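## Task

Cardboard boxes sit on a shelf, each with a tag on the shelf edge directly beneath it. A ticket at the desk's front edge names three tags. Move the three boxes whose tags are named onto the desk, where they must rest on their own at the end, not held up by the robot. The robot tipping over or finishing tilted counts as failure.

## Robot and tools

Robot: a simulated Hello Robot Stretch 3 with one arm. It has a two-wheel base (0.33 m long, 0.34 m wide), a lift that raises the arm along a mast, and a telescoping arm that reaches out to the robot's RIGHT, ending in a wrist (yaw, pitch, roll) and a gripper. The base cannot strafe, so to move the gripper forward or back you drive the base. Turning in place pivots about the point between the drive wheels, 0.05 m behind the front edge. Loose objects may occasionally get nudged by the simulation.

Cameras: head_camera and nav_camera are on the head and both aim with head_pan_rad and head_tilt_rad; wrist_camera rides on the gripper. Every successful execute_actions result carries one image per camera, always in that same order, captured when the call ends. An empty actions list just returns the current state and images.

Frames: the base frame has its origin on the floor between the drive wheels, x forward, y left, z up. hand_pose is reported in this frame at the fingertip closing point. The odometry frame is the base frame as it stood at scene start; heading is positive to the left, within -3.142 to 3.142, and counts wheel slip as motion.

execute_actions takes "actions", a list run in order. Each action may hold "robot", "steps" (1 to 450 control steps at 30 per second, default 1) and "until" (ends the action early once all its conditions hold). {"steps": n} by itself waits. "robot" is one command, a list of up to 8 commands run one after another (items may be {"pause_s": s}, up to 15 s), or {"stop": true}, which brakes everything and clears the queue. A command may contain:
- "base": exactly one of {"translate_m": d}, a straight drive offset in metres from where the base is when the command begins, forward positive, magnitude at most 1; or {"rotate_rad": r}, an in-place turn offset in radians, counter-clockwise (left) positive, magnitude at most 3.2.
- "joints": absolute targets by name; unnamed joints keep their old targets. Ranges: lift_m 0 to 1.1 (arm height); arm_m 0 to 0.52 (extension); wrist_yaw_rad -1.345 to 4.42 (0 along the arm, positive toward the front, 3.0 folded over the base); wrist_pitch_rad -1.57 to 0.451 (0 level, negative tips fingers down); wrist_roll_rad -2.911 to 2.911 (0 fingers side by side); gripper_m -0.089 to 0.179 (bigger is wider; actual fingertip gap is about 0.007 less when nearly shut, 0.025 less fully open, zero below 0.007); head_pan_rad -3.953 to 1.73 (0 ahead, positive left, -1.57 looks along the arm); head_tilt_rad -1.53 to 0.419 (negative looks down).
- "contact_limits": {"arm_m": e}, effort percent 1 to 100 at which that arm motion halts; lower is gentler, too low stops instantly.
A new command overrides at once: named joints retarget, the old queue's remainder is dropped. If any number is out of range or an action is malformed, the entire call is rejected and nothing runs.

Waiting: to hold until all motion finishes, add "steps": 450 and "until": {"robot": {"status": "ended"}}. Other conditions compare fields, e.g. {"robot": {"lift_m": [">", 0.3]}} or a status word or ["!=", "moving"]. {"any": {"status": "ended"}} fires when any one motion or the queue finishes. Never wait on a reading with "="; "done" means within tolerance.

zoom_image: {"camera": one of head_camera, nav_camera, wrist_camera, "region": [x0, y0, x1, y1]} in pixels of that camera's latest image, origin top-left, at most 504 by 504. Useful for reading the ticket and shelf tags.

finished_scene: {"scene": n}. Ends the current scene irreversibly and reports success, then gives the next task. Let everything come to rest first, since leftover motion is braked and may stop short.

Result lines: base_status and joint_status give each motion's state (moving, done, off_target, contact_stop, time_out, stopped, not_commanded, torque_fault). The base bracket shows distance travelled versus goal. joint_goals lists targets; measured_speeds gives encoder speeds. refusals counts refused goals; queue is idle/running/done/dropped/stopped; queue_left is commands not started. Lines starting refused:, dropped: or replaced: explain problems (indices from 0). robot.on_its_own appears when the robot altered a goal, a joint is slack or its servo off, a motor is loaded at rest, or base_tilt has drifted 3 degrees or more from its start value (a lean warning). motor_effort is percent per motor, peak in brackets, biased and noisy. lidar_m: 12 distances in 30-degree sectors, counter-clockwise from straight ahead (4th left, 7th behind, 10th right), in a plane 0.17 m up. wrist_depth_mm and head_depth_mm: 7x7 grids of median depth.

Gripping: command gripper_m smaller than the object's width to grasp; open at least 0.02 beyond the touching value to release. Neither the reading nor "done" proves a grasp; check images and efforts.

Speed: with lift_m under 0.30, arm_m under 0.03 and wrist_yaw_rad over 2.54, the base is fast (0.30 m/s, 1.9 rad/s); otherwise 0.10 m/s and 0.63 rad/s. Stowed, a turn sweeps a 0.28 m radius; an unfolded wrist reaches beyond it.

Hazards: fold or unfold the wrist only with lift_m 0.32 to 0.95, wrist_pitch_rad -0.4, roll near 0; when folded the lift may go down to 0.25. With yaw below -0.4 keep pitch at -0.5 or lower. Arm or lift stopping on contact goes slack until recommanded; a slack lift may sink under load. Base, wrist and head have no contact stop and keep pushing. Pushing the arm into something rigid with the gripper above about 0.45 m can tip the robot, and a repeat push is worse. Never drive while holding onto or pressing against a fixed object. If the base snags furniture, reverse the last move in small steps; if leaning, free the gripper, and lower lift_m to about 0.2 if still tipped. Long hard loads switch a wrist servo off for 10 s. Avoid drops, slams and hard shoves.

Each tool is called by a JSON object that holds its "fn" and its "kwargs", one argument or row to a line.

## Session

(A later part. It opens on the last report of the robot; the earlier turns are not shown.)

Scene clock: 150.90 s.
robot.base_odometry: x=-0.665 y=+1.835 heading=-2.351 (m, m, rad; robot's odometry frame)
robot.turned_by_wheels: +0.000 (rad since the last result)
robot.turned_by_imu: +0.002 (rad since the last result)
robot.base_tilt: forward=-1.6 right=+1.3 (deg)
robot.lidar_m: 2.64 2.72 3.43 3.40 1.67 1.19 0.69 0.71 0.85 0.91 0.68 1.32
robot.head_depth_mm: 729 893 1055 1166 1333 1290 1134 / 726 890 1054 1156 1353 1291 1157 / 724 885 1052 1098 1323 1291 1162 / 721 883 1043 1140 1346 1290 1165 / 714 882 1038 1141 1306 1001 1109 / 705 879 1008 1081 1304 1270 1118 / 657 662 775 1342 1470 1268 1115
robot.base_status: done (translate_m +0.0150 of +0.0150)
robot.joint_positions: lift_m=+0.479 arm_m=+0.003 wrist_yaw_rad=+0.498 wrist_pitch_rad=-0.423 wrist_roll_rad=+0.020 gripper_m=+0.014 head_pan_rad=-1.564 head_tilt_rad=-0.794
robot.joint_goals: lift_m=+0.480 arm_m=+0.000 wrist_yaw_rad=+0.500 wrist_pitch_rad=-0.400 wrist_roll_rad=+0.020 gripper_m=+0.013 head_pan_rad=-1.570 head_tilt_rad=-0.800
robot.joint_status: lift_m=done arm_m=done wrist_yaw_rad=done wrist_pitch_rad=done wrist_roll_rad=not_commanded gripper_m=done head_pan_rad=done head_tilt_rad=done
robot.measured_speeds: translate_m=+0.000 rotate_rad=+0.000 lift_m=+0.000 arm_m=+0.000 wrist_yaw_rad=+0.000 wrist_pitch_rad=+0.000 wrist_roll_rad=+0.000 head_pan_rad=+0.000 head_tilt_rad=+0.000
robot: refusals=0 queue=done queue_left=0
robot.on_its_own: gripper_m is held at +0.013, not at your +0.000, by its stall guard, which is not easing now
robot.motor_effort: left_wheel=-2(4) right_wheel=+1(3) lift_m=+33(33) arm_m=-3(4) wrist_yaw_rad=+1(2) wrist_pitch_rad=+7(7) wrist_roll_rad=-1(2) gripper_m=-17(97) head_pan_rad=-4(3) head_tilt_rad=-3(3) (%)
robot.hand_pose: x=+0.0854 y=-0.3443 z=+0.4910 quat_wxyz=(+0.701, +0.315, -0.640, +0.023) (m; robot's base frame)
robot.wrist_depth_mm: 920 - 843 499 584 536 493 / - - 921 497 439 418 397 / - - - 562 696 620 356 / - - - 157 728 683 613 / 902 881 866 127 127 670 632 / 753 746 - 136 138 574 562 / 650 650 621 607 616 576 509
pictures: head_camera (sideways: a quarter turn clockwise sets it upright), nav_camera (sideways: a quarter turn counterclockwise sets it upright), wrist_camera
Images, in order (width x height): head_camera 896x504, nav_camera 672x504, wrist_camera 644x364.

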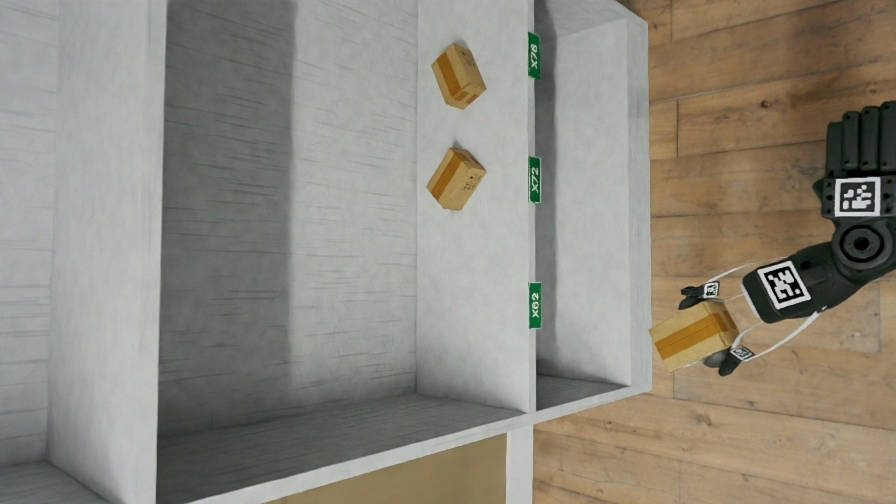

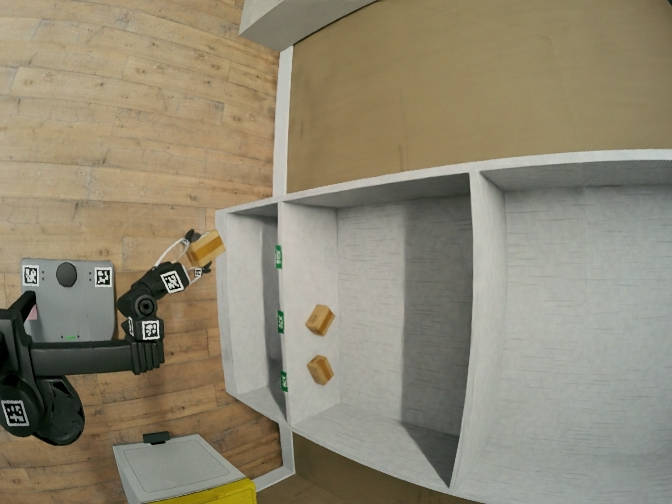

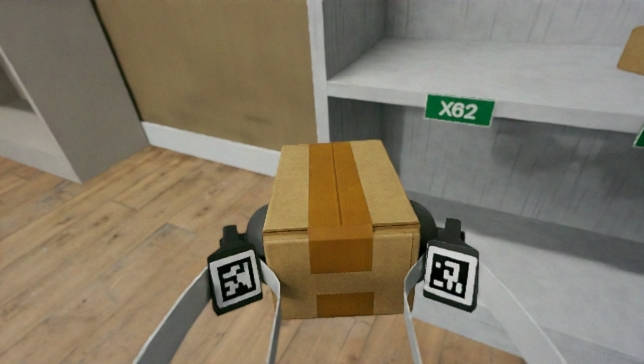

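{"fn": "execute_actions", "kwargs": {
  "actions": [
    {"robot":[{"base":{"rotate_rad":1.26},"joints":{"wrist_yaw_rad":2.65,"lift_m":0.33}},{"joints":{"lift_m":0.29},"base":{"translate_m":1}},{"base":{"translate_m":1}},{"base":{"translate_m":0.53}},{"base":{"rotate_rad":1.91},"joints":{"lift_m":0.9,"head_tilt_rad":-0.5}},{"joints":{"wrist_yaw_rad":0,"lift_m":1.0,"wrist_pitch_rad":-0.3}}],"steps":450,"until":{"robot":{"status":"ended"}}},
    {"steps":450,"until":{"robot":{"status":"ended"}}}
  ]
}}

Scene clock: 180.80 s.
robot.base_odometry: x=+0.502 y=-0.410 heading=+0.819 (m, m, rad; robot's odometry frame)
robot.turned_by_wheels: +3.170 (rad since the last result)
robot.turned_by_imu: +3.152 (rad since the last result)
robot.base_tilt: forward=-1.6 right=+1.3 (deg)
robot.lidar_m: 1.98 2.07 2.78 3.05 2.58 1.86 1.77 1.83 0.88 1.46 1.05 2.02
robot.head_depth_mm: 1209 1335 1104 789 - - - / 1212 1332 1087 826 1244 - - / 1209 1324 1063 770 - - - / 1204 1330 1052 763 - - 1293 / 1199 1322 1039 720 1820 1500 1263 / 1203 1317 1029 719 1768 1475 1252 / 1204 1325 1010 741 1746 1511 1225
robot.base_status: done (rotate_rad +1.9099 of +1.9100)
robot.joint_positions: lift_m=+0.999 arm_m=+0.003 wrist_yaw_rad=+0.004 wrist_pitch_rad=-0.332 wrist_roll_rad=+0.020 gripper_m=+0.014 head_pan_rad=-1.564 head_tilt_rad=-0.507
robot.joint_goals: lift_m=+1.000 arm_m=+0.000 wrist_yaw_rad=+0.000 wrist_pitch_rad=-0.300 wrist_roll_rad=+0.020 gripper_m=+0.013 head_pan_rad=-1.570 head_tilt_rad=-0.500
robot.joint_status: lift_m=done arm_m=done wrist_yaw_rad=done wrist_pitch_rad=done wrist_roll_rad=not_commanded gripper_m=done head_pan_rad=done head_tilt_rad=done
robot.measured_speeds: translate_m=+0.000 rotate_rad=+0.000 lift_m=+0.000 arm_m=+0.000 wrist_yaw_rad=+0.000 wrist_pitch_rad=+0.000 wrist_roll_rad=+0.000 head_pan_rad=+0.000 head_tilt_rad=+0.000
robot: refusals=0 queue=done queue_left=0
robot.on_its_own: gripper_m is held at +0.013, not at your +0.000, by its stall guard, which is not easing now
robot.motor_effort: left_wheel=-2(9) right_wheel=+1(7) lift_m=+33(37) arm_m=-4(4) wrist_yaw_rad=-2(4) wrist_pitch_rad=+10(14) wrist_roll_rad=-1(1) gripper_m=-18(20) head_pan_rad=-3(3) head_tilt_rad=+3(24) (%)
robot.hand_pose: x=-0.0206 y=-0.3820 z=+1.0318 quat_wxyz=(+0.691, +0.117, -0.704, -0.117) (m; robot's base frame)
robot.wrist_depth_mm: - - - - - - - / - - 798 754 713 669 639 / 604 540 526 491 474 457 458 / - 444 444 156 - - - / - - 934 127 126 823 966 / - - - 136 138 749 - / - - - - - - -
pictures: head_camera (sideways: a quarter turn clockwise sets it upright), nav_camera (sideways: a quarter turn counterclockwise sets it upright), wrist_camera
Images, in order (width x height): head_camera 896x504, nav_camera 672x504, wrist_camera 644x364.

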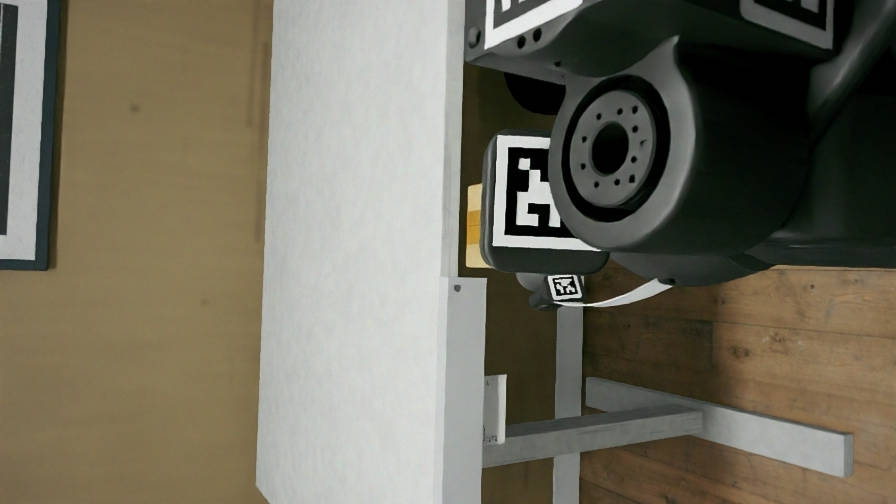

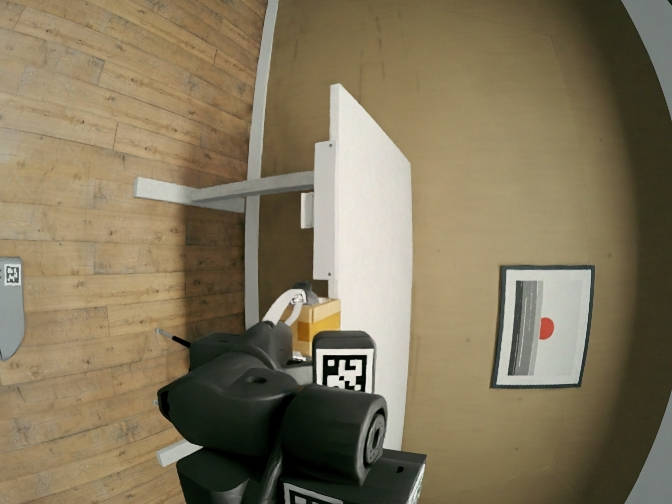

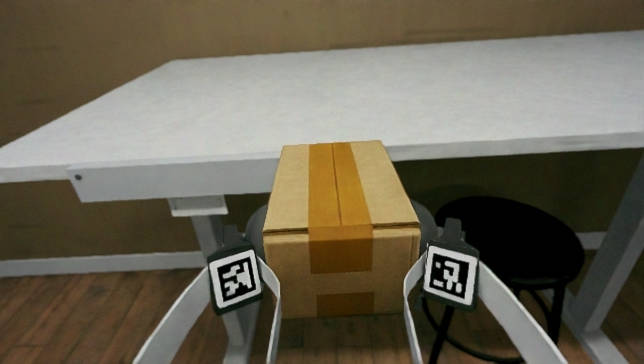

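{"fn": "execute_actions", "kwargs": {
  "actions": [
    {"robot":[{"joints":{"arm_m":0.4,"wrist_pitch_rad":-0.28}},{"joints":{"lift_m":0.965}}],"steps":450,"until":{"robot":{"status":"ended"}}}
  ]
}}

Scene clock: 189.27 s.
robot.base_odometry: x=+0.502 y=-0.410 heading=+0.819 (m, m, rad; robot's odometry frame)
robot.turned_by_wheels: +0.000 (rad since the last result)
robot.turned_by_imu: +0.001 (rad since the last result)
robot.base_tilt: forward=-1.6 right=+1.4 (deg)
robot.lidar_m: 1.98 2.07 2.78 3.05 2.58 1.86 1.77 1.82 0.88 1.46 1.05 2.01
robot.head_depth_mm: 1210 1321 1289 - 1147 1541 1285 / 1209 1330 - 1683 1747 1465 1280 / 1204 1326 - 1688 1826 1538 1275 / 1205 1321 1134 806 1819 1523 1263 / 1202 1322 1036 718 1800 1511 1253 / 1202 1320 1024 721 1782 1461 1252 / 1204 1315 1007 737 1749 1504 1209
robot.base_status: done (rotate_rad +1.9099 of +1.9100)
robot.joint_positions: lift_m=+0.965 arm_m=+0.400 wrist_yaw_rad=+0.002 wrist_pitch_rad=-0.313 wrist_roll_rad=+0.020 gripper_m=+0.014 head_pan_rad=-1.564 head_tilt_rad=-0.507
robot.joint_goals: lift_m=+0.965 arm_m=+0.400 wrist_yaw_rad=+0.000 wrist_pitch_rad=-0.280 wrist_roll_rad=+0.020 gripper_m=+0.013 head_pan_rad=-1.570 head_tilt_rad=-0.500
robot.joint_status: lift_m=done arm_m=done wrist_yaw_rad=done wrist_pitch_rad=done wrist_roll_rad=not_commanded gripper_m=done head_pan_rad=done head_tilt_rad=done
robot.measured_speeds: translate_m=+0.000 rotate_rad=+0.000 lift_m=+0.000 arm_m=+0.000 wrist_yaw_rad=+0.000 wrist_pitch_rad=+0.000 wrist_roll_rad=+0.000 head_pan_rad=+0.000 head_tilt_rad=+0.000
robot: refusals=0 queue=done queue_left=0
robot.on_its_own: gripper_m is held at +0.013, not at your +0.000, by its stall guard, which is not easing now
robot.motor_effort: left_wheel=-3(3) right_wheel=+2(0) lift_m=+14(34) arm_m=+3(3) wrist_yaw_rad=-2(2) wrist_pitch_rad=+10(10) wrist_roll_rad=-1(1) gripper_m=-19(18) head_pan_rad=-3(3) head_tilt_rad=+3(3) (%)
robot.hand_pose: x=-0.0209 y=-0.7810 z=+1.0024 quat_wxyz=(+0.692, +0.110, -0.705, -0.111) (m; robot's base frame)
robot.wrist_depth_mm: 719 716 715 716 720 714 713 / 753 741 730 680 634 592 561 / 490 466 446 426 408 389 374 / 342 332 321 156 283 292 282 / 263 256 252 127 126 232 226 / 215 210 - 136 138 193 190 / 180 179 173 167 169 165 163
pictures: head_camera (sideways: a quarter turn clockwise sets it upright), nav_camera (sideways: a quarter turn counterclockwise sets it upright), wrist_camera
Images, in order (width x height): head_camera 896x504, nav_camera 672x504, wrist_camera 644x364.

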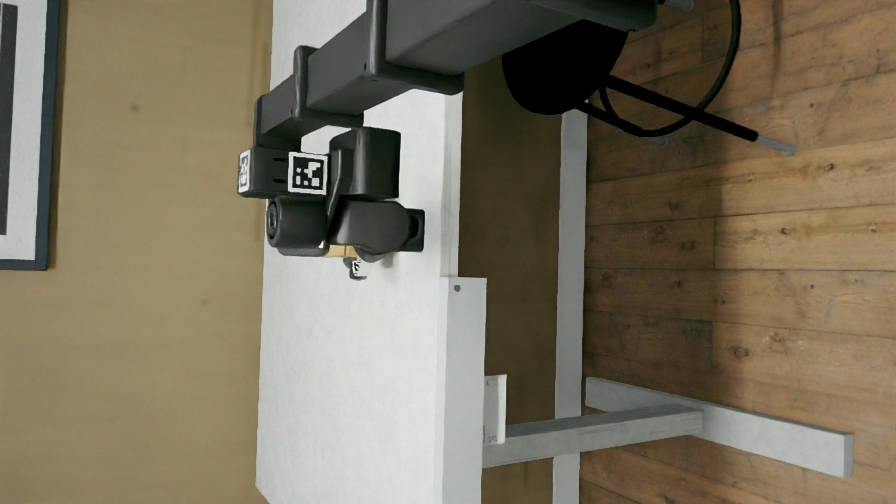

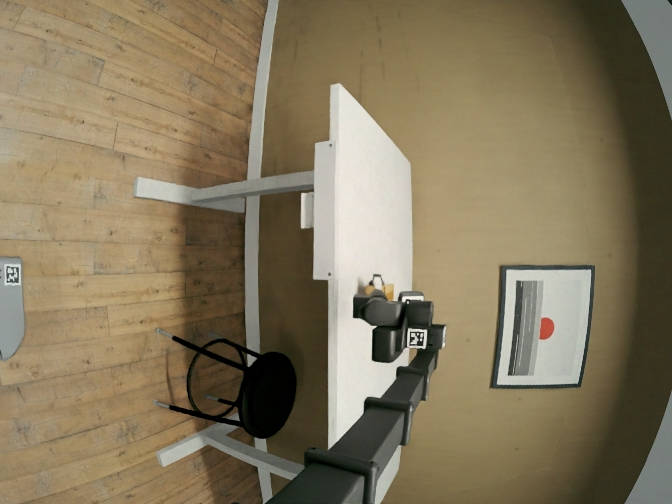

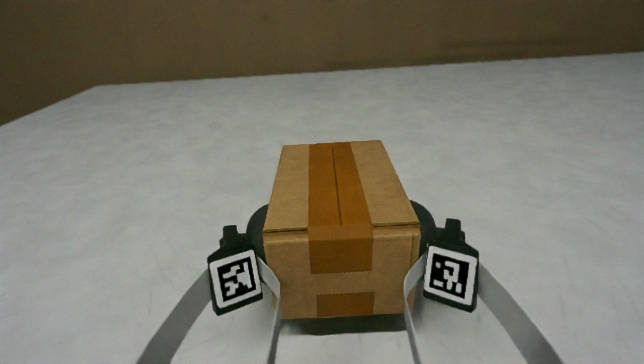

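{"fn": "execute_actions", "kwargs": {
  "actions": [
    {"robot":[{"joints":{"lift_m":0.941}},{"joints":{"gripper_m":0.12}},{"joints":{"arm_m":0}},{"base":{"rotate_rad":1.81},"joints":{"wrist_yaw_rad":2.65,"wrist_pitch_rad":-0.4,"lift_m":0.29,"head_tilt_rad":-0.8}},{"base":{"translate_m":1}},{"base":{"translate_m":1}},{"base":{"translate_m":0.49}},{"base":{"rotate_rad":1.35},"joints":{"lift_m":0.46}}],"steps":450,"until":{"robot":{"status":"ended"}}},
    {"steps":450,"until":{"robot":{"status":"ended"}}},
    {"robot":{"joints":{"wrist_yaw_rad":0,"wrist_pitch_rad":-0.3,"gripper_m":0.16}},"steps":450,"until":{"robot":{"status":"ended"}}}
  ]
}}

Scene clock: 226.80 s.
robot.base_odometry: x=-1.668 y=+0.812 heading=-2.305 (m, m, rad; robot's odometry frame)
robot.turned_by_wheels: +3.160 (rad since the last result)
robot.turned_by_imu: +3.143 (rad since the last result)
robot.base_tilt: forward=-1.7 right=+1.3 (deg)
robot.lidar_m: 1.27 1.31 1.77 3.24 3.55 2.62 2.05 1.26 0.63 0.62 0.86 0.83
robot.head_depth_mm: 755 851 1028 1258 1480 1305 1142 / 727 596 749 1222 1482 1296 1153 / 716 837 965 1102 1174 1269 1177 / 714 835 984 1102 1291 1256 - / 712 830 983 1110 1279 1253 1124 / 711 828 982 1103 1271 1245 1120 / 705 829 980 1104 1271 1247 1119
robot.base_status: done (rotate_rad +1.3499 of +1.3500)
robot.joint_positions: lift_m=+0.459 arm_m=+0.003 wrist_yaw_rad=+0.004 wrist_pitch_rad=-0.322 wrist_roll_rad=+0.020 gripper_m=+0.160 head_pan_rad=-1.564 head_tilt_rad=-0.791
robot.joint_goals: lift_m=+0.460 arm_m=+0.000 wrist_yaw_rad=+0.000 wrist_pitch_rad=-0.300 wrist_roll_rad=+0.020 gripper_m=+0.160 head_pan_rad=-1.570 head_tilt_rad=-0.800
robot.joint_status: lift_m=done arm_m=done wrist_yaw_rad=done wrist_pitch_rad=done wrist_roll_rad=not_commanded gripper_m=done head_pan_rad=done head_tilt_rad=done
robot.measured_speeds: translate_m=+0.000 rotate_rad=+0.000 lift_m=+0.000 arm_m=+0.000 wrist_yaw_rad=+0.000 wrist_pitch_rad=+0.000 wrist_roll_rad=+0.000 head_pan_rad=+0.000 head_tilt_rad=+0.000
robot: refusals=0 queue=done queue_left=0
robot.motor_effort: left_wheel=-2(8) right_wheel=+0(6) lift_m=+33(33) arm_m=-4(5) wrist_yaw_rad=-2(2) wrist_pitch_rad=+7(10) wrist_roll_rad=-1(1) gripper_m=+1(82) head_pan_rad=-3(3) head_tilt_rad=-5(26) (%)
robot.hand_pose: x=-0.0206 y=-0.3831 z=+0.4942 quat_wxyz=(+0.691, +0.114, -0.704, -0.114) (m; robot's base frame)
robot.wrist_depth_mm: 537 540 543 544 493 568 577 / 573 568 572 471 491 612 627 / 458 420 416 398 379 674 666 / 662 674 676 694 546 721 728 / 716 720 728 735 573 791 775 / 675 - 655 635 598 732 743 / 580 549 557 558 565 631 604
pictures: head_camera (sideways: a quarter turn clockwise sets it upright), nav_camera (sideways: a quarter turn counterclockwise sets it upright), wrist_camera
Images, in order (width x height): head_camera 896x504, nav_camera 672x504, wrist_camera 644x364.

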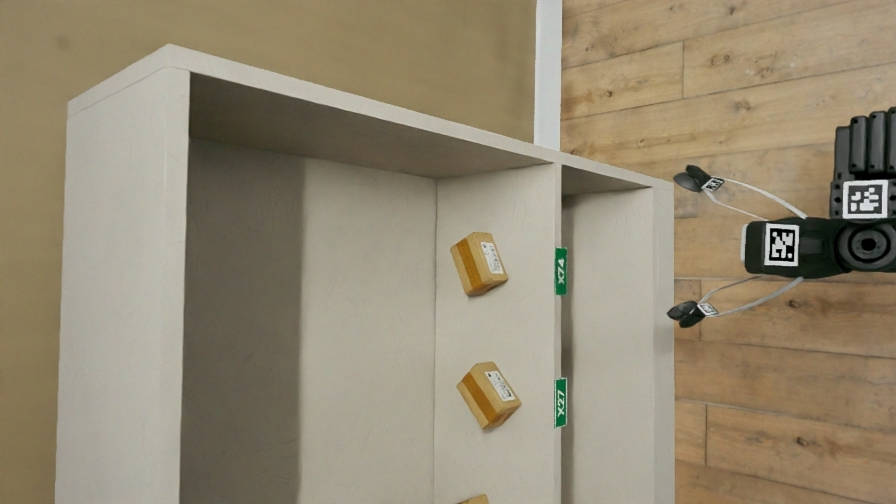

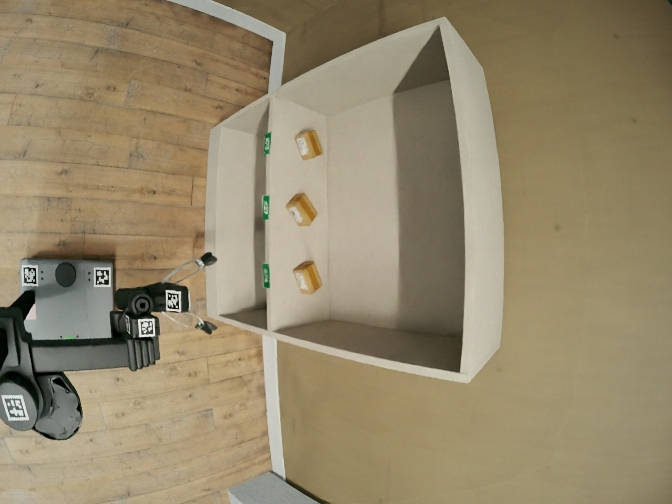

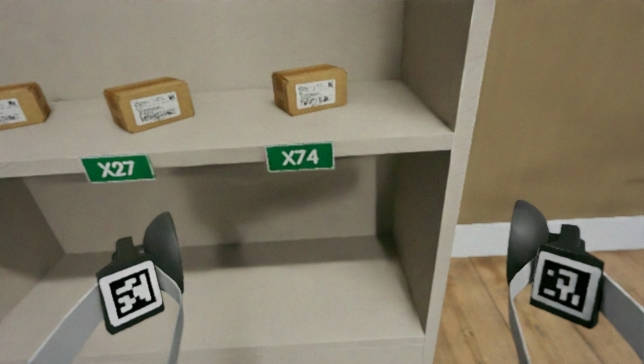

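{"fn": "execute_actions", "kwargs": {
  "actions": [
    {"robot":[{"base":{"translate_m":-0.07},"joints":{"wrist_yaw_rad":0.45,"arm_m":0.1,"head_pan_rad":-1.2}},{"joints":{"arm_m":0.31}}],"steps":450,"until":{"robot":{"status":"ended"}}}
  ]
}}

Scene clock: 234.17 s.
robot.base_odometry: x=-1.621 y=+0.864 heading=-2.305 (m, m, rad; robot's odometry frame)
robot.turned_by_wheels: +0.000 (rad since the last result)
robot.turned_by_imu: +0.001 (rad since the last result)
robot.base_tilt: forward=-1.6 right=+1.4 (deg)
robot.lidar_m: 1.34 1.38 1.86 3.20 3.51 2.54 1.98 1.20 0.94 0.61 0.89 0.89
robot.head_depth_mm: 699 596 909 998 1235 1287 1135 / 710 593 947 1091 1021 1243 1141 / 734 848 993 1129 1288 1261 1126 / 729 884 1044 1133 1318 1281 1125 / 720 924 1096 1148 1370 1276 1119 / 710 961 1146 1120 1394 1276 1121 / 703 969 1089 1160 1404 1266 1116
robot.base_status: done (translate_m -0.0700 of -0.0700)
robot.joint_positions: lift_m=+0.459 arm_m=+0.310 wrist_yaw_rad=+0.447 wrist_pitch_rad=-0.322 wrist_roll_rad=+0.020 gripper_m=+0.160 head_pan_rad=-1.207 head_tilt_rad=-0.791
robot.joint_goals: lift_m=+0.460 arm_m=+0.310 wrist_yaw_rad=+0.450 wrist_pitch_rad=-0.300 wrist_roll_rad=+0.020 gripper_m=+0.160 head_pan_rad=-1.200 head_tilt_rad=-0.800
robot.joint_status: lift_m=done arm_m=done wrist_yaw_rad=done wrist_pitch_rad=done wrist_roll_rad=not_commanded gripper_m=done head_pan_rad=done head_tilt_rad=done
robot.measured_speeds: translate_m=+0.000 rotate_rad=+0.000 lift_m=+0.000 arm_m=+0.000 wrist_yaw_rad=+0.000 wrist_pitch_rad=+0.000 wrist_roll_rad=+0.000 head_pan_rad=+0.000 head_tilt_rad=+0.000
robot: refusals=0 queue=done queue_left=0
robot.motor_effort: left_wheel=-2(7) right_wheel=+2(2) lift_m=+31(32) arm_m=+3(3) wrist_yaw_rad=+2(3) wrist_pitch_rad=+7(7) wrist_roll_rad=-1(1) gripper_m=-1(0) head_pan_rad=+4(33) head_tilt_rad=-5(4) (%)
robot.hand_pose: x=+0.0804 y=-0.6669 z=+0.4943 quat_wxyz=(+0.699, +0.266, -0.662, +0.042) (m; robot's base frame)
robot.wrist_depth_mm: 462 400 350 312 280 255 234 / 509 442 382 336 299 271 247 / 377 289 395 356 317 290 261 / 256 267 299 200 190 272 253 / 247 248 233 203 201 219 218 / 201 - 192 188 184 181 182 / 559 168 163 161 157 155 149
pictures: head_camera (sideways: a quarter turn clockwise sets it upright), nav_camera (sideways: a quarter turn counterclockwise sets it upright), wrist_camera
Images, in order (width x height): head_camera 896x504, nav_camera 672x504, wrist_camera 644x364.

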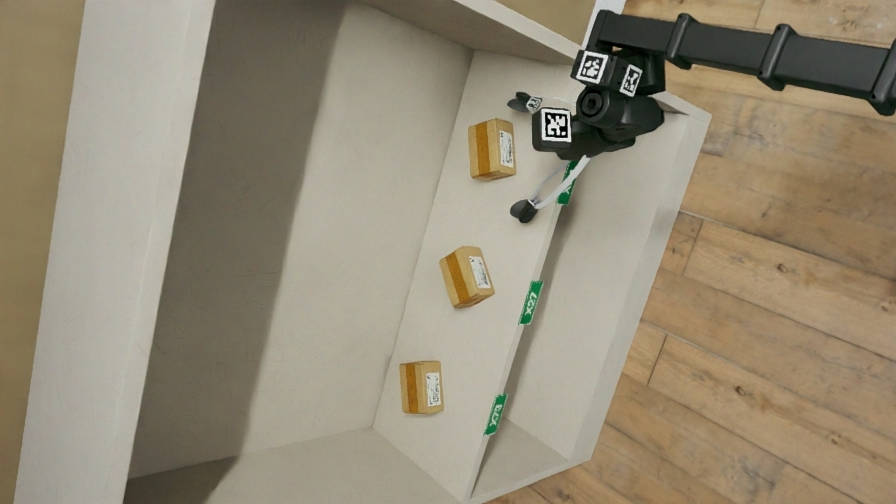

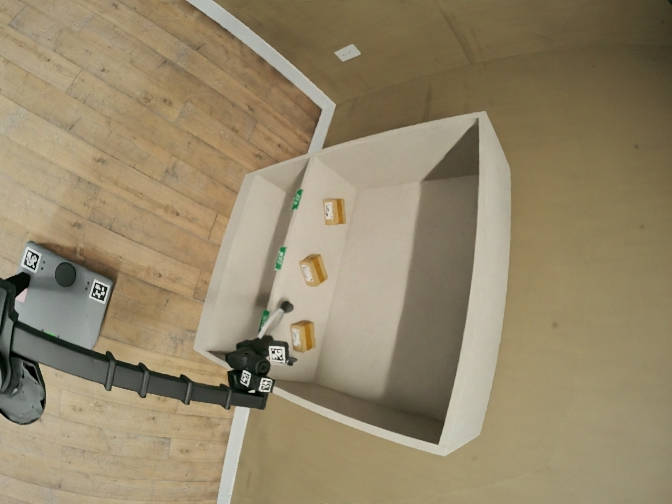

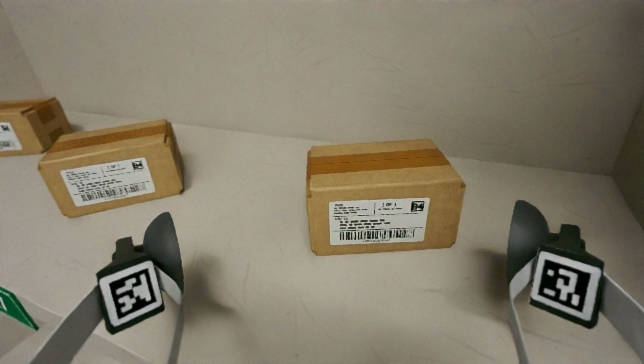

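{"fn": "zoom_image", "kwargs": {
  "camera": "head_camera",
  "region": [460,380,540,450]
}}

{"fn": "execute_actions", "kwargs": {
  "actions": [
    {"robot":[{"joints":{"lift_m":0.442,"arm_m":0.385}},{"joints":{"gripper_m":0.03}},{"joints":{"lift_m":0.48}},{"joints":{"arm_m":0.0,"wrist_pitch_rad":-0.4}}],"steps":450,"until":{"robot":{"status":"ended"}}}
  ]
}}

Region (460, 380, 540, 450) of head_camera's 896x504 image, scaled by 6.300, with more detail than that image has; it fills the top 441 rows of this view, and the rest is white.

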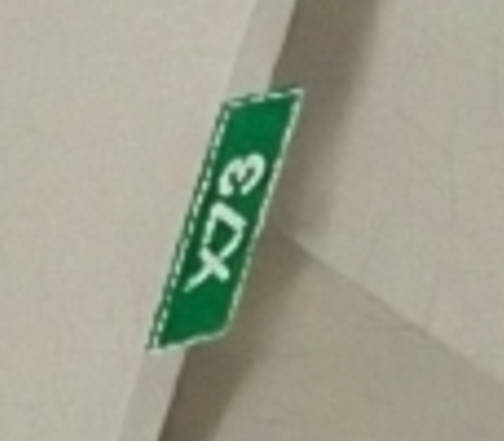

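Scene clock: 244.93 s.
robot.base_odometry: x=-1.621 y=+0.864 heading=-2.305 (m, m, rad; robot's odometry frame)
robot.turned_by_wheels: +0.000 (rad since the last result)
robot.turned_by_imu: +0.002 (rad since the last result)
robot.base_tilt: forward=-1.7 right=+1.3 (deg)
robot.lidar_m: 1.34 1.38 1.85 3.22 3.53 2.54 1.98 1.20 0.94 0.61 0.89 0.89
robot.head_depth_mm: 700 596 908 1000 1293 1293 1143 / 712 593 947 1098 1021 1243 1133 / 734 850 996 1119 1288 1245 1142 / 729 885 1037 1137 1318 1230 1124 / 718 922 1088 1151 1369 1280 1121 / 712 963 1155 1129 1400 1274 1121 / 702 969 1094 1152 1408 1263 1112
robot.base_status: done (translate_m -0.0700 of -0.0700)
robot.joint_positions: lift_m=+0.479 arm_m=+0.003 wrist_yaw_rad=+0.448 wrist_pitch_rad=-0.421 wrist_roll_rad=+0.020 gripper_m=+0.047 head_pan_rad=-1.207 head_tilt_rad=-0.791
robot.joint_goals: lift_m=+0.480 arm_m=+0.000 wrist_yaw_rad=+0.450 wrist_pitch_rad=-0.400 wrist_roll_rad=+0.020 gripper_m=+0.046 head_pan_rad=-1.200 head_tilt_rad=-0.800
robot.joint_status: lift_m=done arm_m=done wrist_yaw_rad=done wrist_pitch_rad=done wrist_roll_rad=not_commanded gripper_m=done head_pan_rad=done head_tilt_rad=done
robot.measured_speeds: translate_m=+0.000 rotate_rad=+0.000 lift_m=+0.000 arm_m=+0.000 wrist_yaw_rad=+0.000 wrist_pitch_rad=+0.000 wrist_roll_rad=+0.000 head_pan_rad=+0.000 head_tilt_rad=+0.000
robot: refusals=0 queue=done queue_left=0
robot.on_its_own: gripper_m is held at +0.046, not at your +0.030, by its stall guard, which is not easing now
robot.motor_effort: left_wheel=-3(2) right_wheel=+1(1) lift_m=+33(33) arm_m=-3(4) wrist_yaw_rad=+2(2) wrist_pitch_rad=+7(8) wrist_roll_rad=-1(1) gripper_m=-19(98) head_pan_rad=+4(5) head_tilt_rad=-5(5) (%)
robot.hand_pose: x=+0.0756 y=-0.3496 z=+0.4914 quat_wxyz=(+0.701, +0.298, -0.648, +0.006) (m; robot's base frame)
robot.wrist_depth_mm: 579 635 658 593 555 507 400 / - 570 493 463 443 424 359 / - 709 853 750 388 351 317 / - 800 844 157 161 646 389 / 883 819 130 126 125 524 625 / 756 742 134 134 135 - 651 / 657 642 628 611 579 530 591
pictures: head_camera (sideways: a quarter turn clockwise sets it upright), nav_camera (sideways: a quarter turn counterclockwise sets it upright), wrist_camera
Images, in order (width x height): head_camera 896x504, nav_camera 672x504, wrist_camera 644x364.

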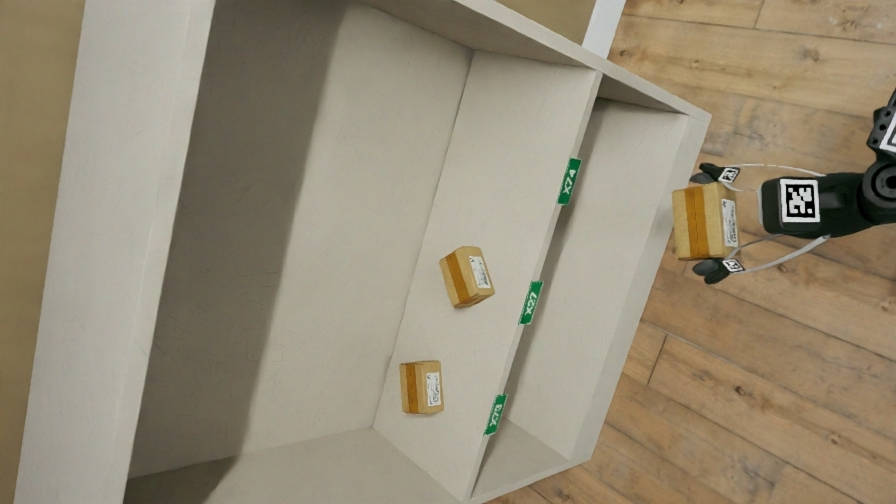

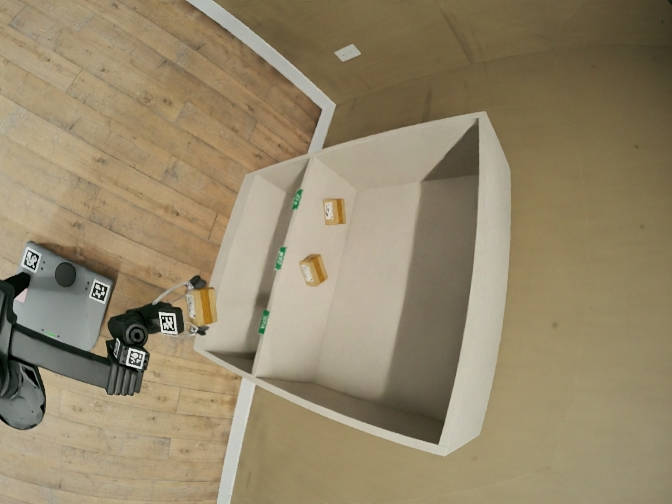

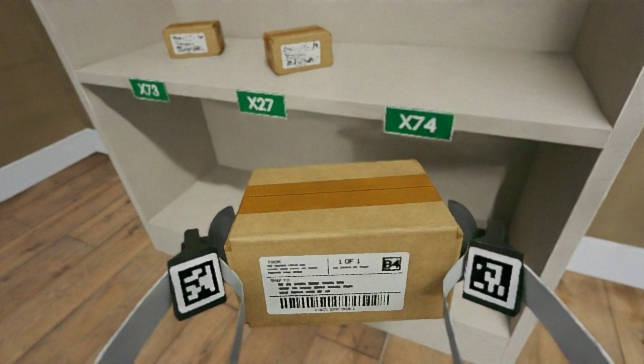

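{"fn": "execute_actions", "kwargs": {
  "actions": [
    {"robot":[{"base":{"rotate_rad":1.63},"joints":{"wrist_yaw_rad":2.65,"lift_m":0.33}},{"joints":{"lift_m":0.29},"base":{"translate_m":1}},{"base":{"translate_m":1}},{"base":{"translate_m":0.5}},{"base":{"rotate_rad":1.53},"joints":{"lift_m":0.9,"head_tilt_rad":-0.5,"head_pan_rad":-1.57}},{"joints":{"wrist_yaw_rad":0,"lift_m":0.99,"wrist_pitch_rad":-0.28}},{"joints":{"arm_m":0.33}},{"joints":{"lift_m":0.95}}],"steps":450,"until":{"robot":{"status":"ended"}}},
    {"steps":450,"until":{"robot":{"status":"ended"}}},
    {"steps":450,"until":{"robot":{"status":"ended"}}}
  ]
}}

Scene clock: 279.73 s.
robot.base_odometry: x=+0.331 y=-0.698 heading=+0.855 (m, m, rad; robot's odometry frame)
robot.turned_by_wheels: +3.160 (rad since the last result)
robot.turned_by_imu: +3.142 (rad since the last result)
robot.base_tilt: forward=-1.6 right=+1.2 (deg)
robot.lidar_m: 2.36 2.45 3.15 3.11 2.04 1.46 1.40 1.44 0.73 0.76 1.16 1.93
robot.head_depth_mm: 1155 1269 1188 - 1777 1434 1277 / 1151 1268 1289 670 1732 1543 1276 / 1150 1269 1344 663 1095 1443 1237 / 1153 1271 1142 690 1088 1477 1260 / 1145 1262 1037 719 1725 1460 1256 / 1152 1264 1025 714 1762 1519 1253 / 1149 1268 1010 741 1759 1492 1245
robot.base_status: done (rotate_rad +1.5299 of +1.5300)
robot.joint_positions: lift_m=+0.950 arm_m=+0.330 wrist_yaw_rad=+0.002 wrist_pitch_rad=-0.310 wrist_roll_rad=+0.020 gripper_m=+0.050 head_pan_rad=-1.563 head_tilt_rad=-0.507
robot.joint_goals: lift_m=+0.950 arm_m=+0.330 wrist_yaw_rad=+0.000 wrist_pitch_rad=-0.280 wrist_roll_rad=+0.020 gripper_m=+0.049 head_pan_rad=-1.570 head_tilt_rad=-0.500
robot.joint_status: lift_m=done arm_m=done wrist_yaw_rad=done wrist_pitch_rad=done wrist_roll_rad=not_commanded gripper_m=done head_pan_rad=done head_tilt_rad=done
robot.measured_speeds: translate_m=+0.000 rotate_rad=+0.000 lift_m=+0.000 arm_m=+0.000 wrist_yaw_rad=+0.000 wrist_pitch_rad=+0.000 wrist_roll_rad=+0.000 head_pan_rad=+0.000 head_tilt_rad=+0.000
robot: refusals=0 queue=done queue_left=0
robot.on_its_own: gripper_m is held at +0.049, not at your +0.030, by its stall guard, which is not easing now
robot.motor_effort: left_wheel=-3(8) right_wheel=+1(7) lift_m=+14(32) arm_m=+3(2) wrist_yaw_rad=-1(5) wrist_pitch_rad=+10(12) wrist_roll_rad=-1(1) gripper_m=-19(19) head_pan_rad=-4(32) head_tilt_rad=+4(25) (%)
robot.hand_pose: x=-0.0209 y=-0.7112 z=+0.9880 quat_wxyz=(+0.692, +0.109, -0.705, -0.110) (m; robot's base frame)
robot.wrist_depth_mm: 718 717 720 716 721 731 726 / 736 725 670 621 580 547 517 / 447 426 408 387 373 356 344 / 312 302 280 157 161 265 257 / 239 235 130 127 125 218 206 / 195 192 134 134 135 - 172 / 163 160 155 150 148 149 147
pictures: head_camera (sideways: a quarter turn clockwise sets it upright), nav_camera (sideways: a quarter turn counterclockwise sets it upright), wrist_camera
Images, in order (width x height): head_camera 896x504, nav_camera 672x504, wrist_camera 644x364.

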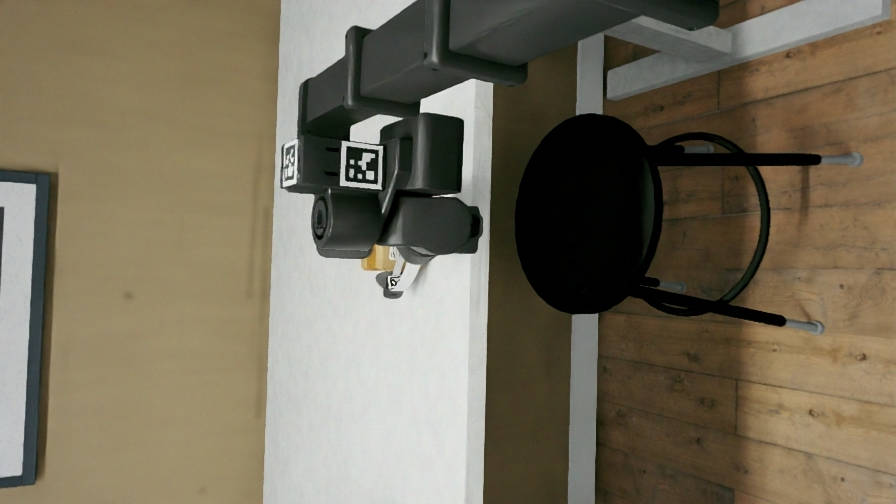

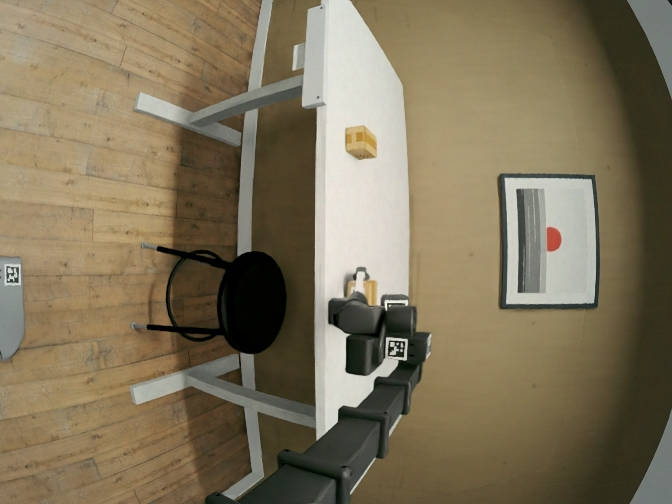

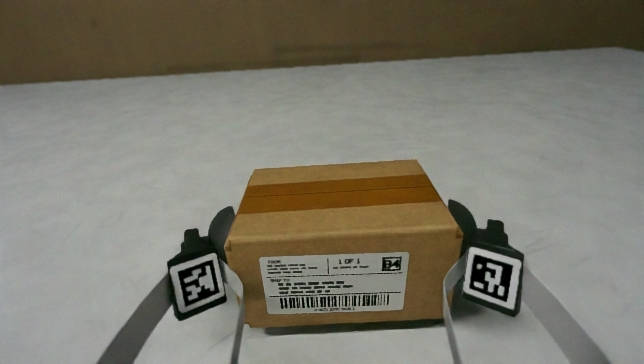

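{"fn": "execute_actions", "kwargs": {
  "actions": [
    {"robot":[{"joints":{"lift_m":0.941}},{"joints":{"gripper_m":0.14}},{"joints":{"arm_m":0}},{"base":{"rotate_rad":1.17},"joints":{"wrist_yaw_rad":2.65,"wrist_pitch_rad":-0.4,"lift_m":0.29,"head_tilt_rad":-0.8}},{"base":{"translate_m":1}},{"base":{"translate_m":1}},{"base":{"translate_m":0.78}},{"base":{"rotate_rad":1.59},"joints":{"lift_m":0.5}}],"steps":450,"until":{"robot":{"status":"ended"}}},
    {"steps":450,"until":{"robot":{"status":"ended"}}},
    {"robot":[{"joints":{"wrist_yaw_rad":-0.35,"wrist_pitch_rad":-0.3,"gripper_m":0.11}},{"joints":{"arm_m":0.25}}],"steps":450,"until":{"robot":{"status":"ended"}}}
  ]
}}

Scene clock: 321.93 s.
robot.base_odometry: x=-0.888 y=+1.800 heading=-2.668 (m, m, rad; robot's odometry frame)
robot.turned_by_wheels: +2.760 (rad since the last result)
robot.turned_by_imu: +2.747 (rad since the last result)
robot.base_tilt: forward=-1.7 right=+1.4 (deg)
robot.lidar_m: 1.25 2.56 2.75 3.45 3.43 1.57 1.23 0.76 0.84 0.84 0.58 0.94
robot.head_depth_mm: 721 824 922 1684 1511 1298 1140 / 747 940 1071 1134 1417 1300 1132 / 738 930 1112 1131 1348 1259 1130 / 717 883 1045 1145 1042 1260 1122 / 688 835 982 1109 1280 1250 1128 / 668 568 924 1072 1000 1224 1118 / 646 541 878 1040 972 1202 1111
robot.base_status: done (rotate_rad +1.5899 of +1.5900)
robot.joint_positions: lift_m=+0.499 arm_m=+0.250 wrist_yaw_rad=-0.347 wrist_pitch_rad=-0.322 wrist_roll_rad=+0.020 gripper_m=+0.110 head_pan_rad=-1.563 head_tilt_rad=-0.791
robot.joint_goals: lift_m=+0.500 arm_m=+0.250 wrist_yaw_rad=-0.350 wrist_pitch_rad=-0.300 wrist_roll_rad=+0.020 gripper_m=+0.110 head_pan_rad=-1.570 head_tilt_rad=-0.800
robot.joint_status: lift_m=done arm_m=done wrist_yaw_rad=done wrist_pitch_rad=done wrist_roll_rad=not_commanded gripper_m=done head_pan_rad=done head_tilt_rad=done
robot.measured_speeds: translate_m=+0.000 rotate_rad=+0.000 lift_m=+0.000 arm_m=+0.000 wrist_yaw_rad=+0.000 wrist_pitch_rad=+0.000 wrist_roll_rad=+0.000 head_pan_rad=+0.000 head_tilt_rad=+0.000
robot: refusals=0 queue=done queue_left=0
robot.motor_effort: left_wheel=-2(10) right_wheel=+1(6) lift_m=+33(35) arm_m=+3(6) wrist_yaw_rad=-1(4) wrist_pitch_rad=+7(10) wrist_roll_rad=-1(1) gripper_m=+0(82) head_pan_rad=-4(4) head_tilt_rad=-4(25) (%)
robot.hand_pose: x=-0.1017 y=-0.6159 z=+0.5342 quat_wxyz=(+0.661, -0.011, -0.713, -0.233) (m; robot's base frame)
robot.wrist_depth_mm: 296 340 403 451 364 761 697 / 308 357 428 487 387 793 720 / 321 372 438 486 416 856 764 / 332 372 313 351 371 933 801 / 231 269 306 291 451 912 833 / 216 236 240 262 536 - 761 / 217 213 216 583 559 668 510
pictures: head_camera (sideways: a quarter turn clockwise sets it upright), nav_camera (sideways: a quarter turn counterclockwise sets it upright), wrist_camera
Images, in order (width x height): head_camera 896x504, nav_camera 672x504, wrist_camera 644x364.

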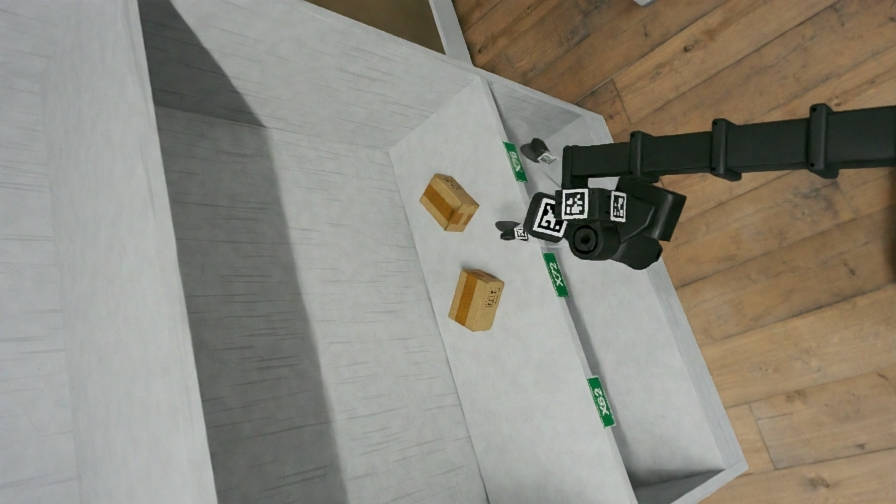

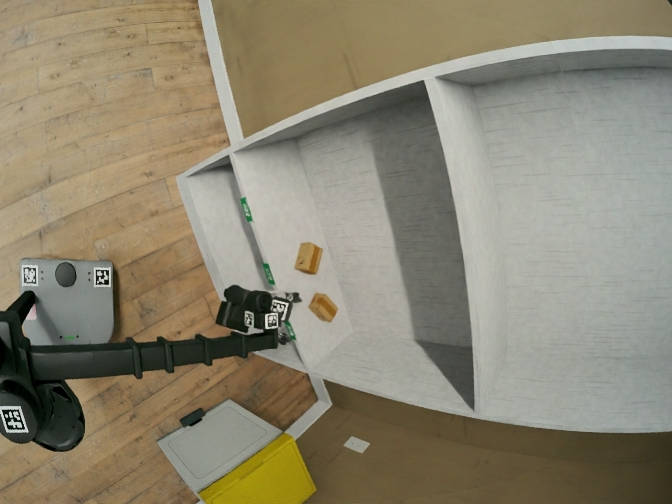

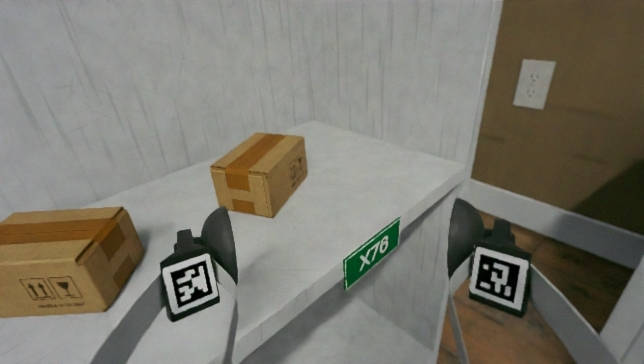

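Go above the box then descend.

{"fn": "execute_actions", "kwargs": {
  "actions": [
    {"robot":{"base":{"translate_m":0.02},"joints":{"arm_m":0.42,"wrist_yaw_rad":-0.4,"gripper_m":0.13,"lift_m":0.51}},"steps":450,"until":{"robot":{"status":"ended"}}}
  ]
}}

Scene clock: 326.80 s.
robot.base_odometry: x=-0.906 y=+1.791 heading=-2.668 (m, m, rad; robot's odometry frame)
robot.turned_by_wheels: +0.000 (rad since the last result)
robot.turned_by_imu: +0.001 (rad since the last result)
robot.base_tilt: forward=-1.7 right=+1.4 (deg)
robot.lidar_m: 1.23 2.54 2.73 3.51 3.49 1.59 1.26 0.78 0.84 0.83 0.56 0.93
robot.head_depth_mm: 745 847 938 1660 1508 1301 1138 / 750 950 1087 1139 1405 1298 1140 / 737 913 1108 1224 1351 1289 1126 / 707 867 1031 1155 1319 1289 1127 / 680 577 965 1094 1037 1253 1125 / 664 570 918 1062 998 1225 1125 / 637 538 865 1025 970 1198 1118
robot.base_status: done (translate_m +0.0200 of +0.0200)
robot.joint_positions: lift_m=+0.509 arm_m=+0.420 wrist_yaw_rad=-0.397 wrist_pitch_rad=-0.322 wrist_roll_rad=+0.020 gripper_m=+0.130 head_pan_rad=-1.563 head_tilt_rad=-0.791
robot.joint_goals: lift_m=+0.510 arm_m=+0.420 wrist_yaw_rad=-0.400 wrist_pitch_rad=-0.300 wrist_roll_rad=+0.020 gripper_m=+0.130 head_pan_rad=-1.570 head_tilt_rad=-0.800
robot.joint_status: lift_m=done arm_m=done wrist_yaw_rad=done wrist_pitch_rad=done wrist_roll_rad=not_commanded gripper_m=done head_pan_rad=done head_tilt_rad=done
robot.measured_speeds: translate_m=+0.000 rotate_rad=+0.000 lift_m=+0.000 arm_m=+0.000 wrist_yaw_rad=+0.000 wrist_pitch_rad=+0.000 wrist_roll_rad=+0.000 head_pan_rad=+0.000 head_tilt_rad=+0.000
robot: refusals=0 queue=done queue_left=0
robot.motor_effort: left_wheel=-3(3) right_wheel=+1(5) lift_m=+32(34) arm_m=+3(1) wrist_yaw_rad=-1(1) wrist_pitch_rad=+7(7) wrist_roll_rad=-1(1) gripper_m=+1(73) head_pan_rad=-4(3) head_tilt_rad=-4(5) (%)
robot.hand_pose: x=-0.1126 y=-0.7817 z=+0.5443 quat_wxyz=(+0.655, -0.029, -0.713, -0.249) (m; robot's base frame)
robot.wrist_depth_mm: 184 211 256 322 296 250 216 / 192 221 267 346 315 263 226 / 197 231 284 369 338 277 237 / 205 240 298 370 352 296 252 / 214 247 303 229 296 293 275 / 223 246 251 189 246 236 753 / 223 221 213 171 212 207 644
pictures: head_camera (sideways: a quarter turn clockwise sets it upright), nav_camera (sideways: a quarter turn counterclockwise sets it upright), wrist_camera
Images, in order (width x height): head_camera 896x504, nav_camera 672x504, wrist_camera 644x364.

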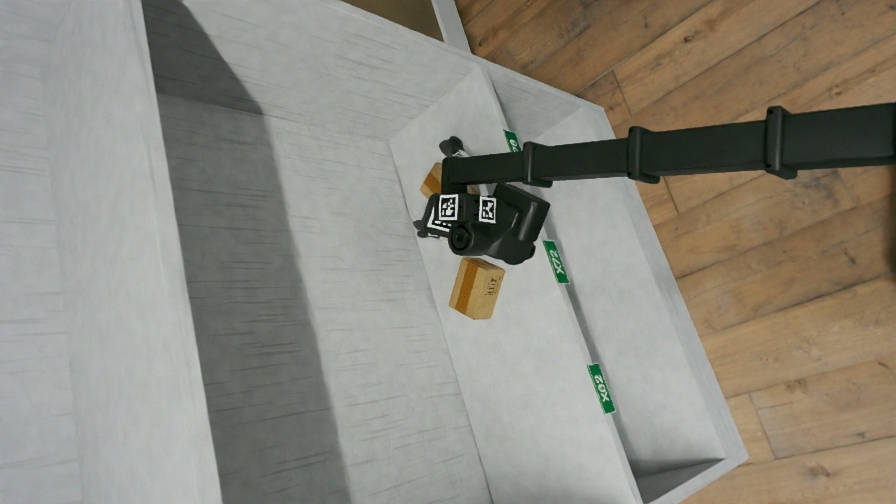

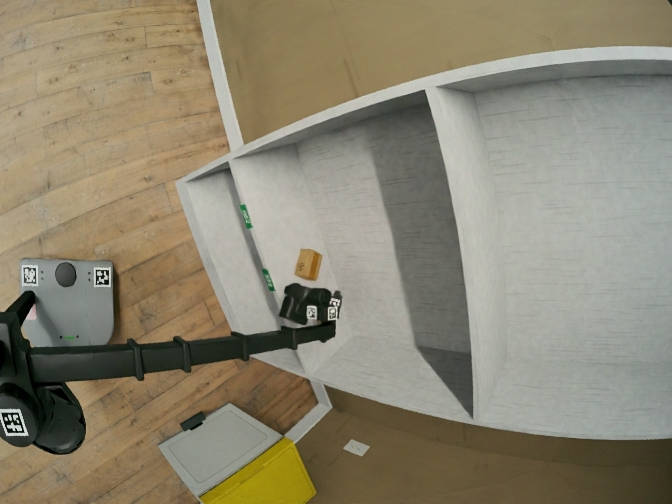

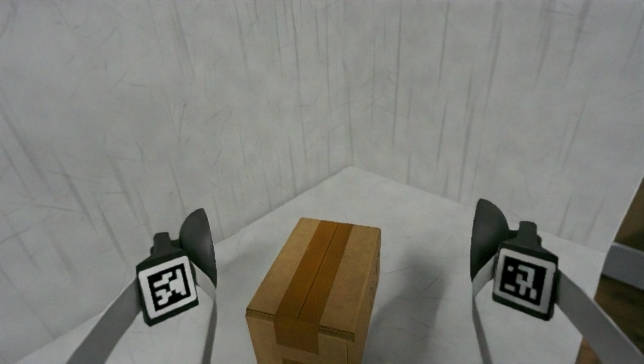

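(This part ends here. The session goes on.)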